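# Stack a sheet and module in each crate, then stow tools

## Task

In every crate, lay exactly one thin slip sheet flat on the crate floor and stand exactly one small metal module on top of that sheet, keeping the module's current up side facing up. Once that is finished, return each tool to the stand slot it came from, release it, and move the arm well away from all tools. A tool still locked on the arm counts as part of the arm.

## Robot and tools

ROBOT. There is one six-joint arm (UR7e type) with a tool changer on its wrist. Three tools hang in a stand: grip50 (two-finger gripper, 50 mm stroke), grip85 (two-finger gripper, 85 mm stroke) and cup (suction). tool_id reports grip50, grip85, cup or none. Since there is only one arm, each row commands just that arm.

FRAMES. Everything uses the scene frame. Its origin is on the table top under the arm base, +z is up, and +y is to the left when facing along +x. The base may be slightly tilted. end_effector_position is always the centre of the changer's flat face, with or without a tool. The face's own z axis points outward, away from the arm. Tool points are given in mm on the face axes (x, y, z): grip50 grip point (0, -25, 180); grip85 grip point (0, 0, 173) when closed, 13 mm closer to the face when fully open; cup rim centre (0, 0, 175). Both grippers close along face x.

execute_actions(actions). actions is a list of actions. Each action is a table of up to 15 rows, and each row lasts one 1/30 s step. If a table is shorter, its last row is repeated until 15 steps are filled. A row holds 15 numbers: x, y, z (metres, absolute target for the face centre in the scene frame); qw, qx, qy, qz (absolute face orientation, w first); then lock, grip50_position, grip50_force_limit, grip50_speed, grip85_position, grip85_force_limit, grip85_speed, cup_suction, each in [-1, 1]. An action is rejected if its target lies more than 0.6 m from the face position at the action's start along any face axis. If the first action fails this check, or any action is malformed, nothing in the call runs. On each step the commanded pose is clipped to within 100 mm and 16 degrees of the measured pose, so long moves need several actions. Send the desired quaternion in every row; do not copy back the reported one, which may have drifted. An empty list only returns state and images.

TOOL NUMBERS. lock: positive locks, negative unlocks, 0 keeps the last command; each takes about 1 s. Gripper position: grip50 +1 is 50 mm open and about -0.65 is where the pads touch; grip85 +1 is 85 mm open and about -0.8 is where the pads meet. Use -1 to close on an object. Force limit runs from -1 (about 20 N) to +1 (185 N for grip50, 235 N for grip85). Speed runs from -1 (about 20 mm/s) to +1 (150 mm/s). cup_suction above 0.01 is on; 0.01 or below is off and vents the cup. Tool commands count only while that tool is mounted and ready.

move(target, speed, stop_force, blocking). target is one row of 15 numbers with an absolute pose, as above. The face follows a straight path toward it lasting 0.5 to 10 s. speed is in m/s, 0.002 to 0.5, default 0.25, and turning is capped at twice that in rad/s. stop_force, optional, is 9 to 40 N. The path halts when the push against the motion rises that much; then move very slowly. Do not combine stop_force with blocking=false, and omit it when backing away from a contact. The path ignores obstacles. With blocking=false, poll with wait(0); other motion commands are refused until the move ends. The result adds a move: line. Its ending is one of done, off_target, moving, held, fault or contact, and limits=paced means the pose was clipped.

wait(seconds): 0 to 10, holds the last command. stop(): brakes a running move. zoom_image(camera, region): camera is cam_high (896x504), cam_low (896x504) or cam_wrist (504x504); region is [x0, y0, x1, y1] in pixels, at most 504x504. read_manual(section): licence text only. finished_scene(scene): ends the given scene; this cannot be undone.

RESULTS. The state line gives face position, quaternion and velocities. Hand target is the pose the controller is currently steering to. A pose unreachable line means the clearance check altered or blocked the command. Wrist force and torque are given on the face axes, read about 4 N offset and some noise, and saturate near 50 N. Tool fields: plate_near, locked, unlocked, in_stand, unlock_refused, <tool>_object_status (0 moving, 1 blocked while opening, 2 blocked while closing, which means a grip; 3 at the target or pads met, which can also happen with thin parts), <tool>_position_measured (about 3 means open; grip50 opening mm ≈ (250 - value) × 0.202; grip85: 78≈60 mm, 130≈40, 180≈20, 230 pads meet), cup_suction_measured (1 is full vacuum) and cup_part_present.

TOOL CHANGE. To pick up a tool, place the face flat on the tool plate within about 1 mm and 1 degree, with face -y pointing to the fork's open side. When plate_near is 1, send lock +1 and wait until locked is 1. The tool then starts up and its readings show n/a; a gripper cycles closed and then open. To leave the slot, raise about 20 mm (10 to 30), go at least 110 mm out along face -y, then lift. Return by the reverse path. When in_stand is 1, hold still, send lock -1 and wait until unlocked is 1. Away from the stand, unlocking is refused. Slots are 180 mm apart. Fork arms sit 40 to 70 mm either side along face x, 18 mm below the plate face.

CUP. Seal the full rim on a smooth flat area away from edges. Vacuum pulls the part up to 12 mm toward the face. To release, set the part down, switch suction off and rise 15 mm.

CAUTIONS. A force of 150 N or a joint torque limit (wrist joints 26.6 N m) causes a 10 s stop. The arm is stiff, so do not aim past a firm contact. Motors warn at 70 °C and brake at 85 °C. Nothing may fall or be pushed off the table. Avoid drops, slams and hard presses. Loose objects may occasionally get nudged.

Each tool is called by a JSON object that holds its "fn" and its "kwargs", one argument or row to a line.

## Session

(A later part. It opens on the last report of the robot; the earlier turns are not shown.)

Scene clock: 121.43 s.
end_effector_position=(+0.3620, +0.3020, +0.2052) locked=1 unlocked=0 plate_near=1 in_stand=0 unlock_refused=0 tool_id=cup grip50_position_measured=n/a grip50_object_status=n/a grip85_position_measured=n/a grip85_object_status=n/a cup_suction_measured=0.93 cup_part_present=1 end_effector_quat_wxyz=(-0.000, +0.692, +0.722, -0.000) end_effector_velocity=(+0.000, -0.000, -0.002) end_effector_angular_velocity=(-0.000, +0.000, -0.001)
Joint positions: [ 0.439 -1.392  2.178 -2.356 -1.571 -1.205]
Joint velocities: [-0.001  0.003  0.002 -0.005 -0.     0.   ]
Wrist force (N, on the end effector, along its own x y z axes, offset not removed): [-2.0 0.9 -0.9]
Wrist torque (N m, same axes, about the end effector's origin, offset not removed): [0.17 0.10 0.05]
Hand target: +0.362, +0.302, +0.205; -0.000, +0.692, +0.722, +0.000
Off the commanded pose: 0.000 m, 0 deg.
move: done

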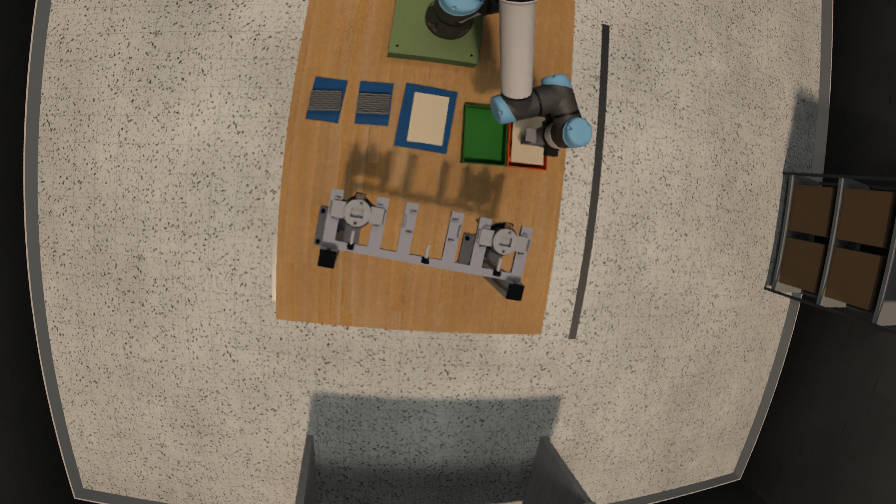

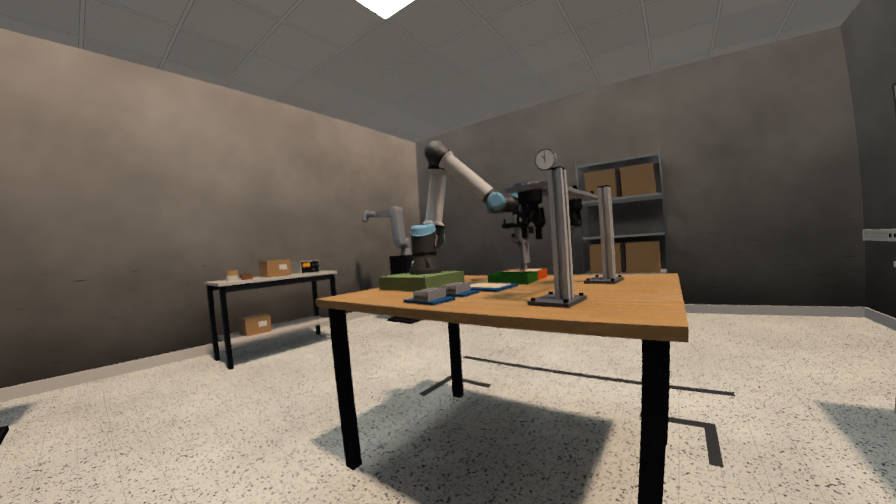

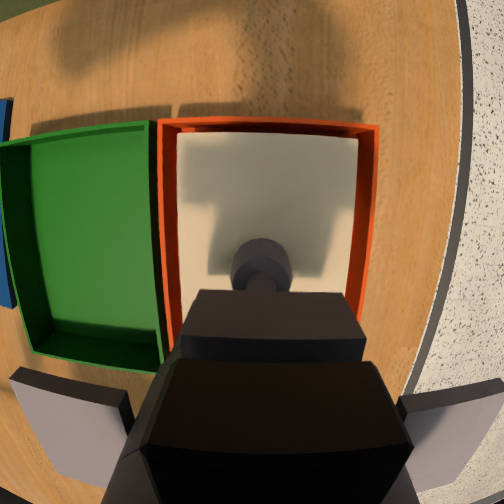

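{"fn": "move", "kwargs": {
  "target": [0.362,0.302,0.17,0,0.692,0.722,0,0,1,0,0,1,-0.5,0,1],
  "speed": 0.025
}}

{"fn": "execute_actions", "kwargs": {
  "actions": [
    [[0.362,0.302,0.17,0,0.692,0.722,0,0,1,0,0,1,-0.5,0,0]]
  ]
}}

{"fn": "move", "kwargs": {
  "target": [0.362,0.302,0.24,0,0.692,0.722,0,0,1,0,0,1,-0.5,0,0],
  "speed": 0.06
}}

{"fn": "move", "kwargs": {
  "target": [0.339,-0.016,0.23,0,0.72,0.694,0,0,1,0,0,1,-0.5,0,0]
}}

{"fn": "move", "kwargs": {
  "target": [0.339,-0.016,0.179,0,0.72,0.694,0,0,1,0,0,1,-0.5,0,1],
  "speed": 0.02
}}

{"fn": "move", "kwargs": {
  "target": [0.339,-0.016,0.23,0,0.72,0.694,0,0,1,0,0,1,-0.5,0,1],
  "speed": 0.04
}}

{"fn": "move", "kwargs": {
  "target": [0.366,0.164,0.225,0,0.692,0.722,0,0,1,0,0,1,-0.5,0,1],
  "speed": 0.12
}}

Scene clock: 126.40 s.
end_effector_position=(+0.3620, +0.3020, +0.1702) locked=1 unlocked=0 plate_near=1 in_stand=0 unlock_refused=0 tool_id=cup grip50_position_measured=n/a grip50_object_status=n/a grip85_position_measured=n/a grip85_object_status=n/a cup_suction_measured=0.93 cup_part_present=1 end_effector_quat_wxyz=(-0.000, +0.692, +0.722, -0.000) end_effector_velocity=(-0.000, +0.000, -0.002) end_effector_angular_velocity=(+0.000, +0.001, +0.001)
Joint positions: [ 0.439 -1.317  2.21  -2.463 -1.571 -1.205]
Joint velocities: [ 0.     0.005  0.001 -0.005  0.    -0.001]
Wrist force (N, on the end effector, along its own x y z axes, offset not removed): [-3.0 -0.1 3.0]
Wrist torque (N m, same axes, about the end effector's origin, offset not removed): [0.10 0.20 -0.02]
Hand target: +0.362, +0.302, +0.170; -0.000, +0.692, +0.722, -0.000
Off the commanded pose: 0.000 m, 0 deg.
move: done

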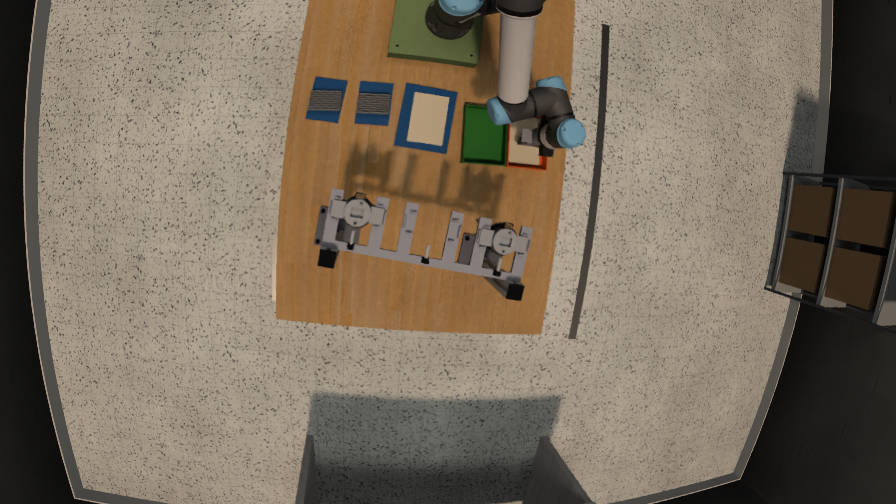

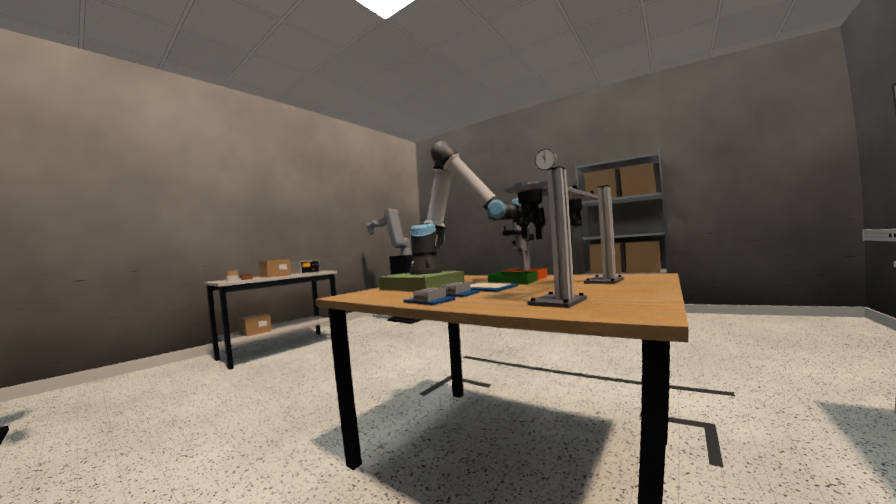

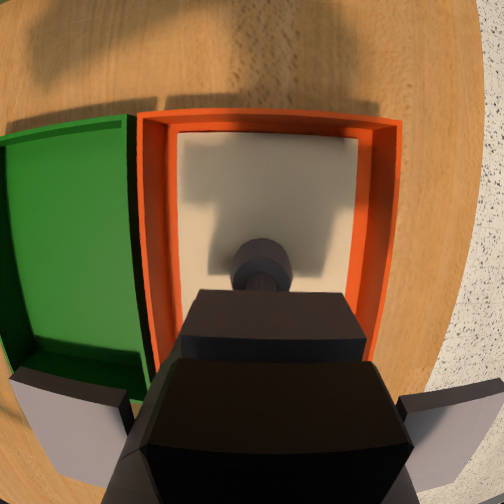

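Scene clock: 126.90 s.
end_effector_position=(+0.3620, +0.3020, +0.1700) locked=1 unlocked=0 plate_near=1 in_stand=0 unlock_refused=0 tool_id=cup grip50_position_measured=n/a grip50_object_status=n/a grip85_position_measured=n/a grip85_object_status=n/a cup_suction_measured=0.00 cup_part_present=0 end_effector_quat_wxyz=(-0.000, +0.692, +0.722, +0.000) end_effector_velocity=(+0.000, -0.000, -0.000) end_effector_angular_velocity=(+0.000, +0.000, -0.001)
Joint positions: [ 0.439 -1.317  2.21  -2.464 -1.571 -1.205]
Joint velocities: [-0.     0.     0.    -0.001  0.     0.   ]
Wrist force (N, on the end effector, along its own x y z axes, offset not removed): [0.2 0.1 -19.5]
Wrist torque (N m, same axes, about the end effector's origin, offset not removed): [0.18 -0.04 -0.07]
Hand target: +0.362, +0.302, +0.170; -0.000, +0.692, +0.722, +0.000
Off the commanded pose: 0.000 m, 0 deg.

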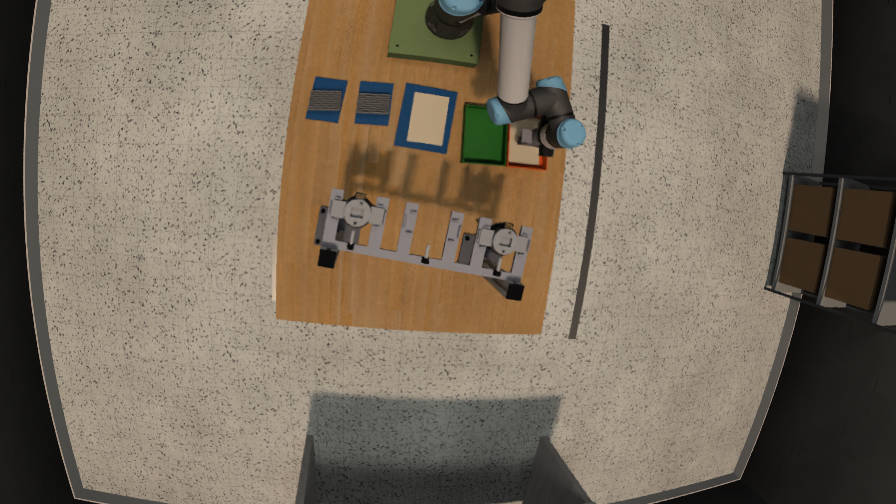

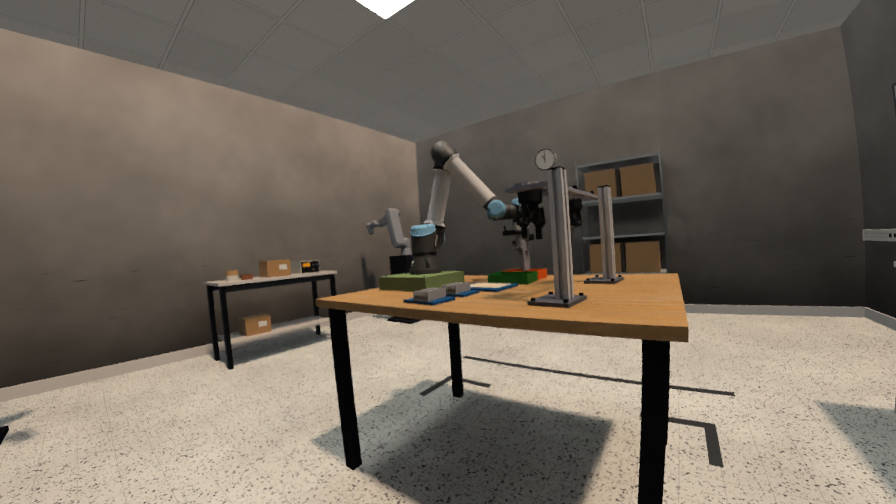

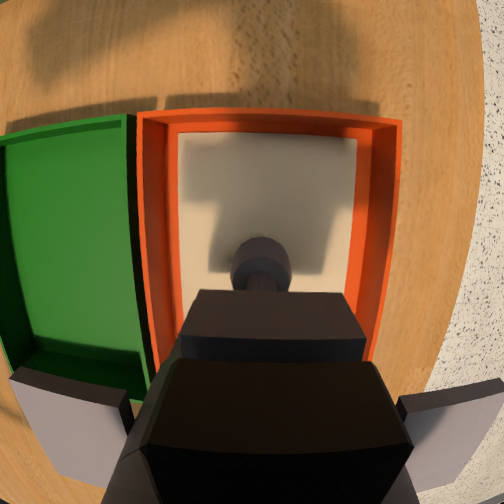

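Scene clock: 128.43 s.
end_effector_position=(+0.3620, +0.3020, +0.2397) locked=1 unlocked=0 plate_near=1 in_stand=0 unlock_refused=0 tool_id=cup grip50_position_measured=n/a grip50_object_status=n/a grip85_position_measured=n/a grip85_object_status=n/a cup_suction_measured=0.00 cup_part_present=0 end_effector_quat_wxyz=(+0.000, +0.692, +0.722, +0.000) end_effector_velocity=(-0.000, +0.000, +0.002) end_effector_angular_velocity=(-0.000, +0.001, +0.001)
Joint positions: [ 0.439 -1.458  2.139 -2.251 -1.571 -1.205]
Joint velocities: [ 0.001 -0.003 -0.003  0.006  0.    -0.   ]
Wrist force (N, on the end effector, along its own x y z axes, offset not removed): [-2.0 -1.0 -2.5]
Wrist torque (N m, same axes, about the end effector's origin, offset not removed): [0.04 0.05 0.21]
Hand target: +0.362, +0.302, +0.240; +0.000, +0.692, +0.722, +0.000
Off the commanded pose: 0.000 m, 0 deg.
move: done

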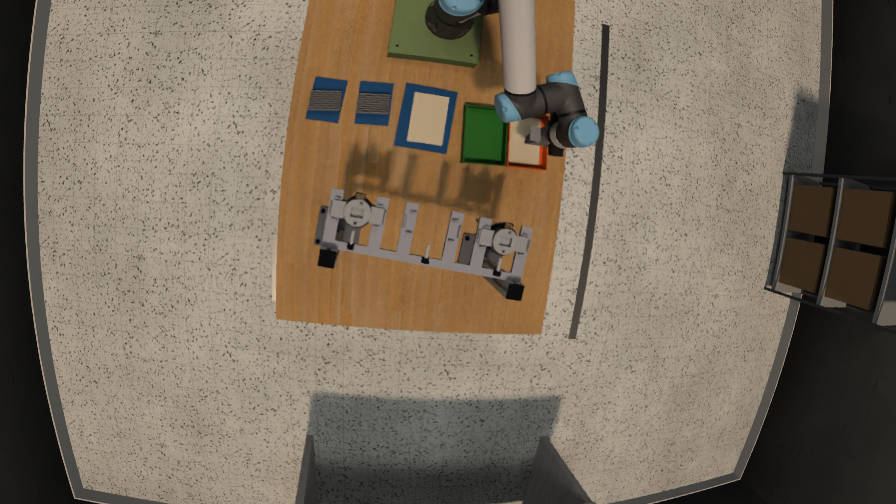

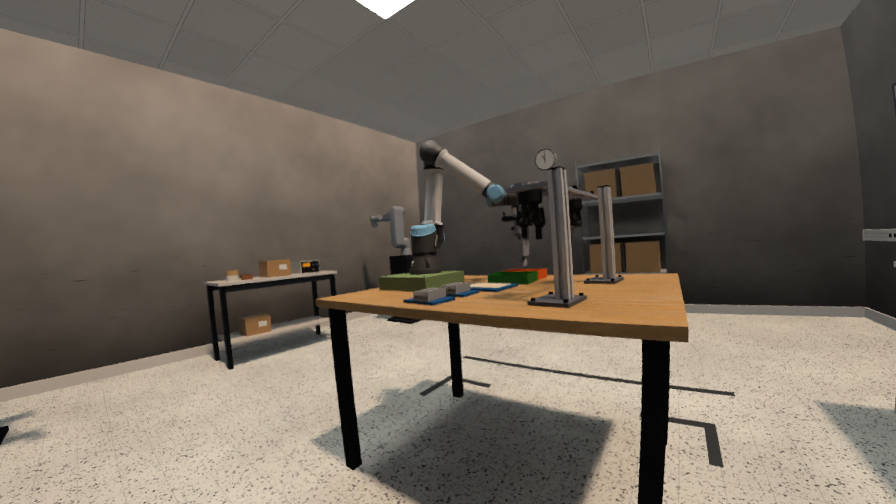

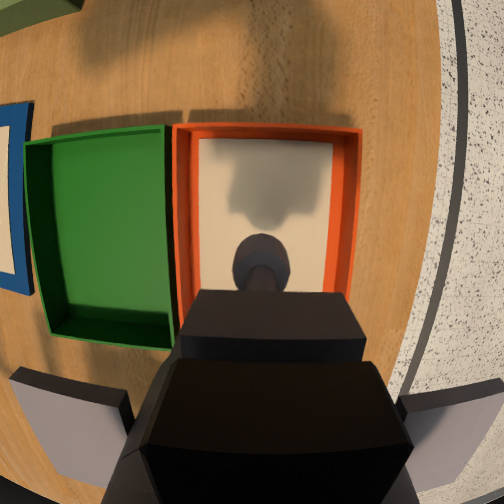

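Scene clock: 130.30 s.
end_effector_position=(+0.3397, -0.0152, +0.2299) locked=1 unlocked=0 plate_near=1 in_stand=0 unlock_refused=0 tool_id=cup grip50_position_measured=n/a grip50_object_status=n/a grip85_position_measured=n/a grip85_object_status=n/a cup_suction_measured=0.00 cup_part_present=0 end_effector_quat_wxyz=(-0.000, +0.720, +0.694, +0.001) end_effector_velocity=(+0.000, -0.001, +0.000) end_effector_angular_velocity=(+0.001, -0.001, +0.002)
Joint positions: [-0.418 -1.782  2.473 -2.262 -1.569 -1.982]
Joint velocities: [-0.005  0.     0.    -0.001  0.001 -0.007]
Wrist force (N, on the end effector, along its own x y z axes, offset not removed): [-0.2 0.9 -2.4]
Wrist torque (N m, same axes, about the end effector's origin, offset not removed): [0.31 0.06 0.13]
Hand target: +0.340, -0.015, +0.230; -0.000, +0.720, +0.694, +0.001
Off the commanded pose: 0.001 m, 0 deg.
move: done

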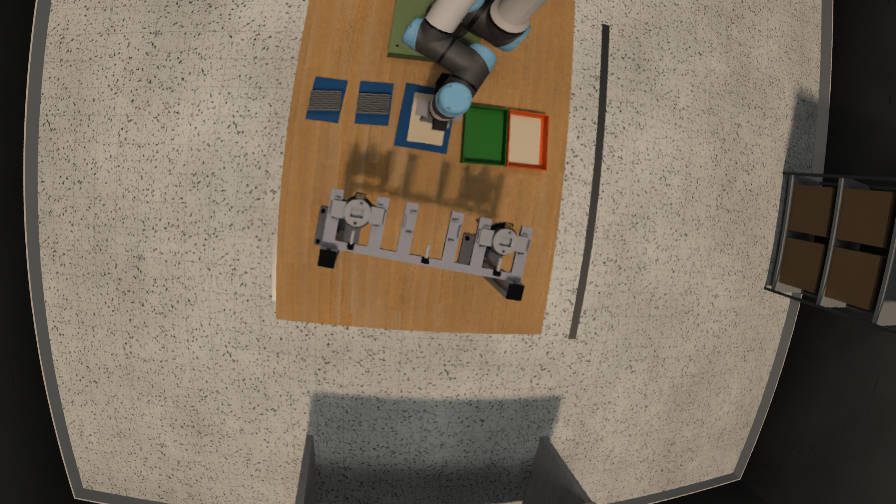

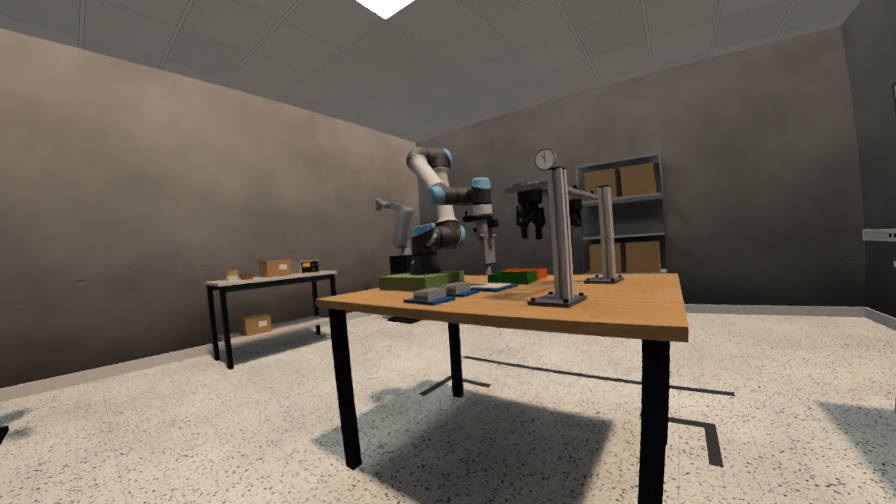

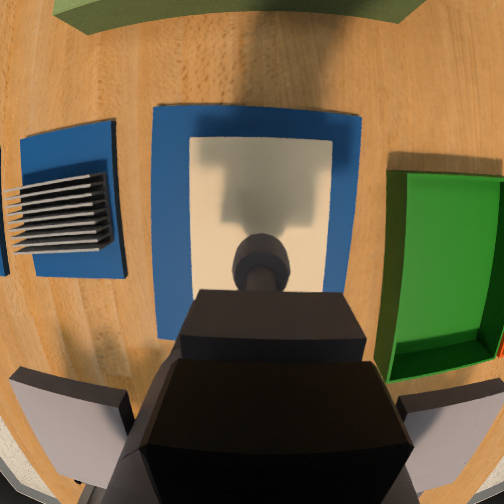

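Scene clock: 133.13 s.
end_effector_position=(+0.3390, -0.0160, +0.1792) locked=1 unlocked=0 plate_near=1 in_stand=0 unlock_refused=0 tool_id=cup grip50_position_measured=n/a grip50_object_status=n/a grip85_position_measured=n/a grip85_object_status=n/a cup_suction_measured=0.91 cup_part_present=1 end_effector_quat_wxyz=(-0.000, +0.720, +0.694, +0.000) end_effector_velocity=(+0.000, -0.000, -0.002) end_effector_angular_velocity=(-0.000, -0.000, -0.000)
Joint positions: [-0.42  -1.639  2.547 -2.478 -1.571 -1.985]
Joint velocities: [-0.     0.005  0.002 -0.007  0.     0.   ]
Wrist force (N, on the end effector, along its own x y z axes, offset not removed): [1.7 1.5 0.6]
Wrist torque (N m, same axes, about the end effector's origin, offset not removed): [0.18 0.19 0.15]
Hand target: +0.339, -0.016, +0.179; -0.000, +0.720, +0.694, +0.000
Off the commanded pose: 0.000 m, 0 deg.
move: done

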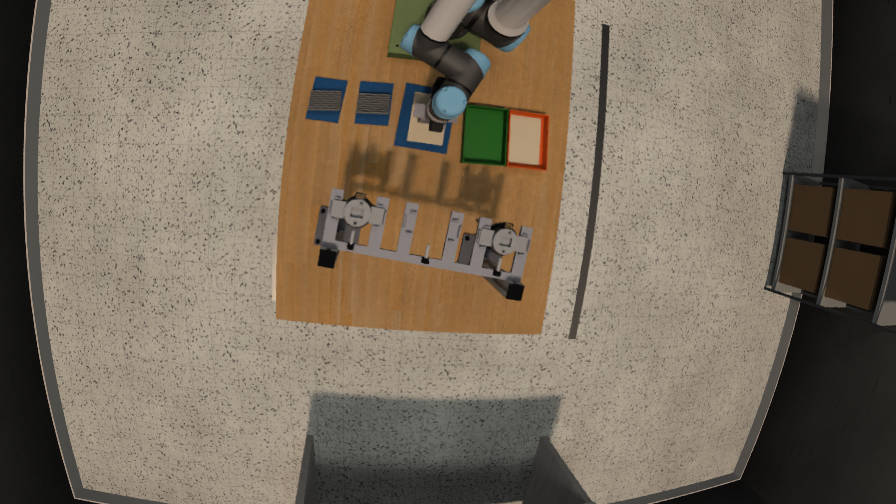

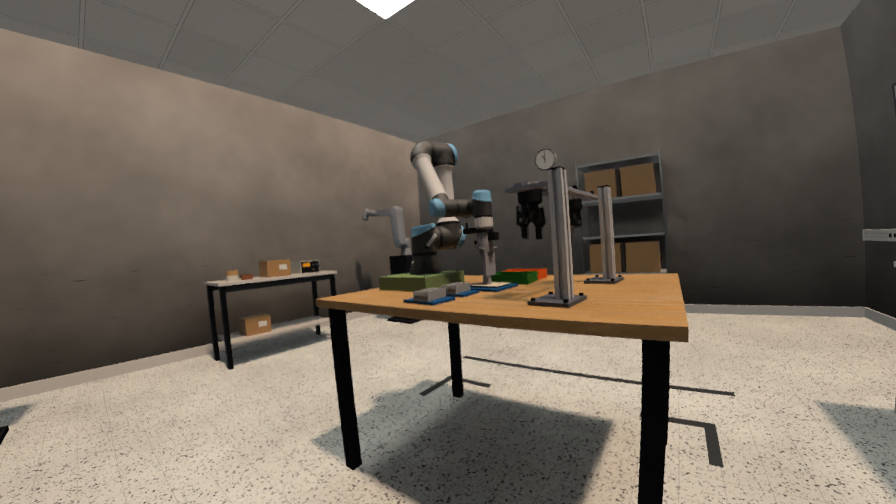

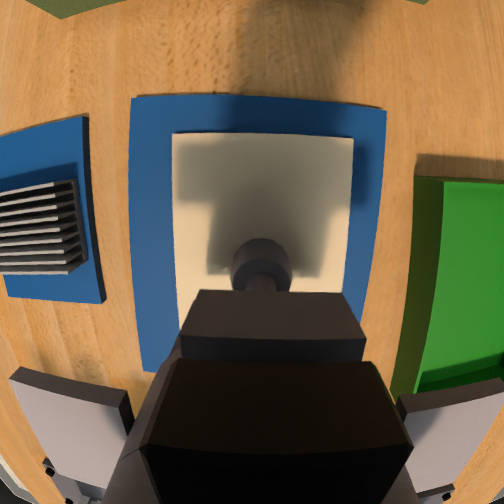

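Scene clock: 134.73 s.
end_effector_position=(+0.3390, -0.0160, +0.2297) locked=1 unlocked=0 plate_near=1 in_stand=0 unlock_refused=0 tool_id=cup grip50_position_measured=n/a grip50_object_status=n/a grip85_position_measured=n/a grip85_object_status=n/a cup_suction_measured=0.93 cup_part_present=1 end_effector_quat_wxyz=(+0.000, +0.720, +0.694, -0.000) end_effector_velocity=(-0.000, +0.000, +0.002) end_effector_angular_velocity=(-0.000, +0.000, +0.001)
Joint positions: [-0.42  -1.783  2.474 -2.262 -1.571 -1.984]
Joint velocities: [ 0.    -0.005 -0.003  0.009 -0.    -0.   ]
Wrist force (N, on the end effector, along its own x y z axes, offset not removed): [-1.1 -1.1 -3.7]
Wrist torque (N m, same axes, about the end effector's origin, offset not removed): [0.06 0.13 0.04]
Hand target: +0.339, -0.016, +0.230; +0.000, +0.720, +0.694, +0.000
Off the commanded pose: 0.000 m, 0 deg.
move: done

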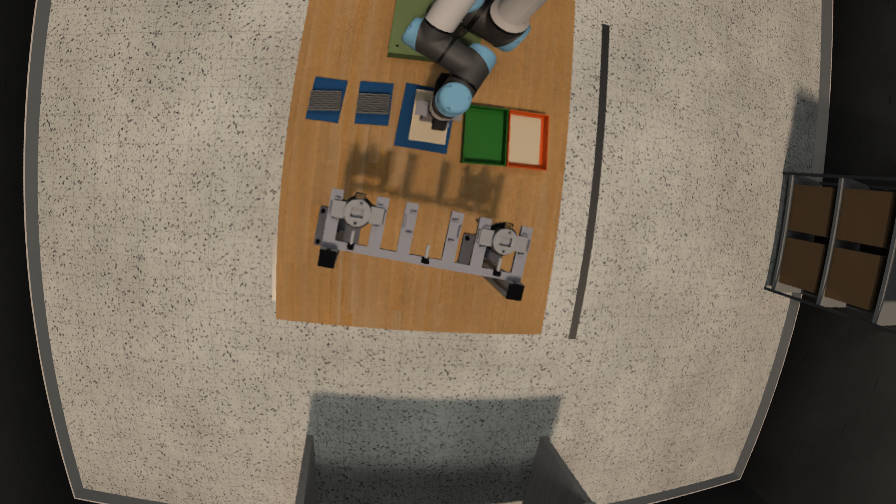

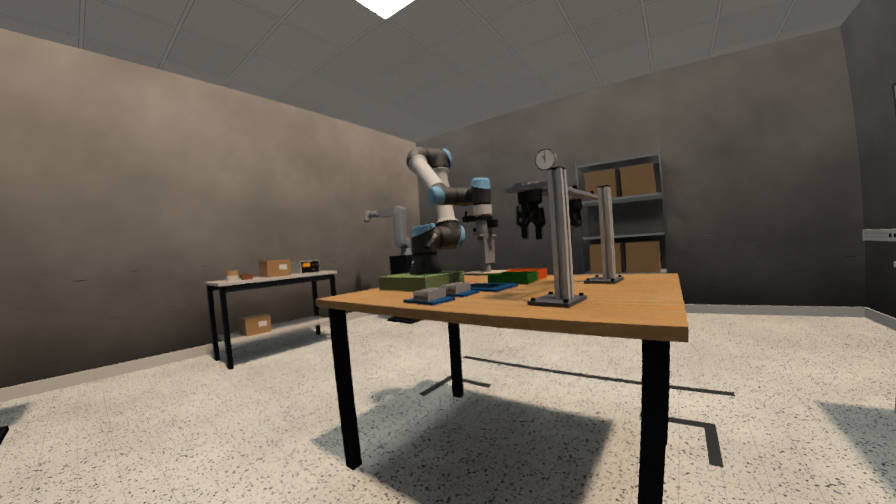

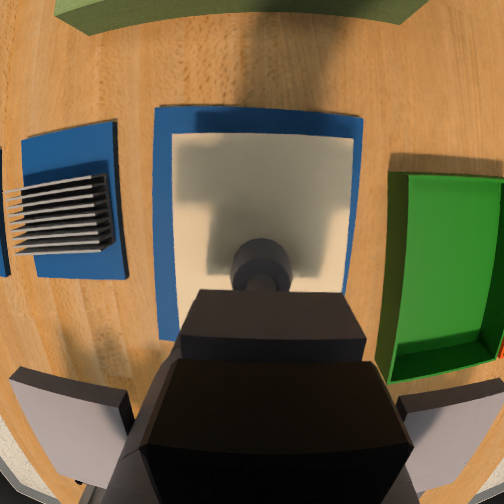

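Scene clock: 136.70 s.
end_effector_position=(+0.3654, +0.1635, +0.2251) locked=1 unlocked=0 plate_near=1 in_stand=0 unlock_refused=0 tool_id=cup grip50_position_measured=n/a grip50_object_status=n/a grip85_position_measured=n/a grip85_object_status=n/a cup_suction_measured=0.93 cup_part_present=1 end_effector_quat_wxyz=(-0.000, +0.692, +0.722, -0.001) end_effector_velocity=(+0.001, +0.001, +0.000) end_effector_angular_velocity=(+0.000, -0.000, -0.002)
Joint positions: [ 0.112 -1.599  2.337 -2.308 -1.572 -1.531]
Joint velocities: [ 0.003  0.003 -0.003 -0.     0.     0.005]
Wrist force (N, on the end effector, along its own x y z axes, offset not removed): [-2.1 0.6 -2.9]
Wrist torque (N m, same axes, about the end effector's origin, offset not removed): [0.12 0.19 0.07]
Hand target: +0.365, +0.164, +0.225; -0.000, +0.692, +0.722, -0.001
Off the commanded pose: 0.001 m, 0 deg.
move: done

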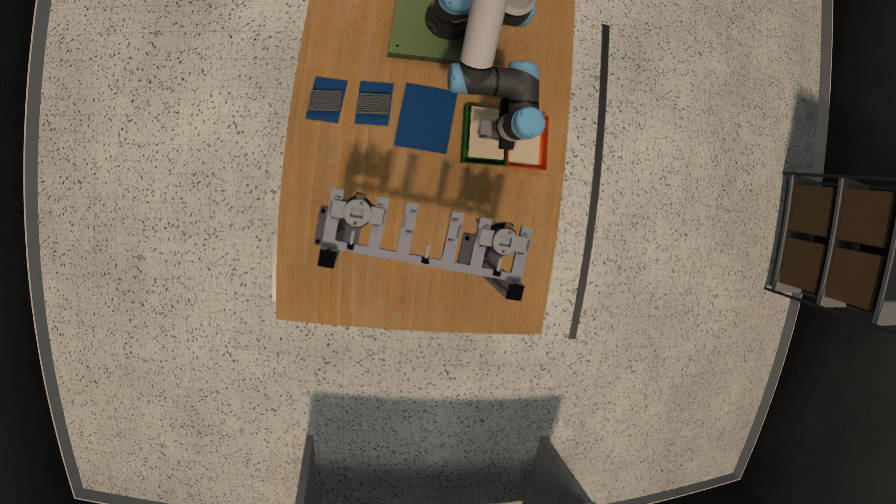

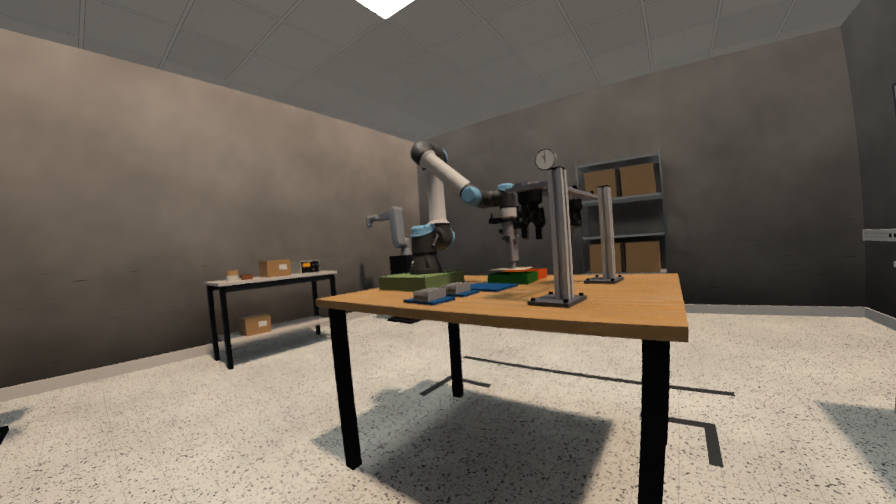

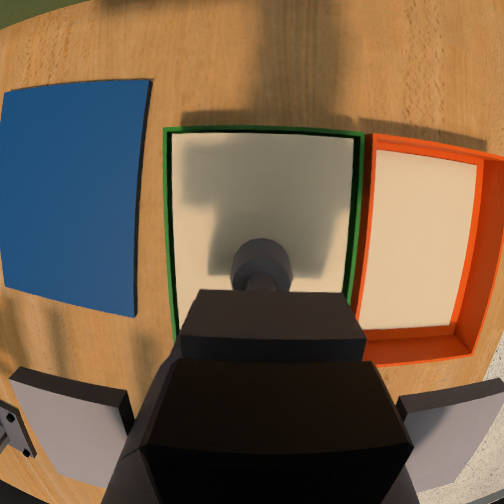

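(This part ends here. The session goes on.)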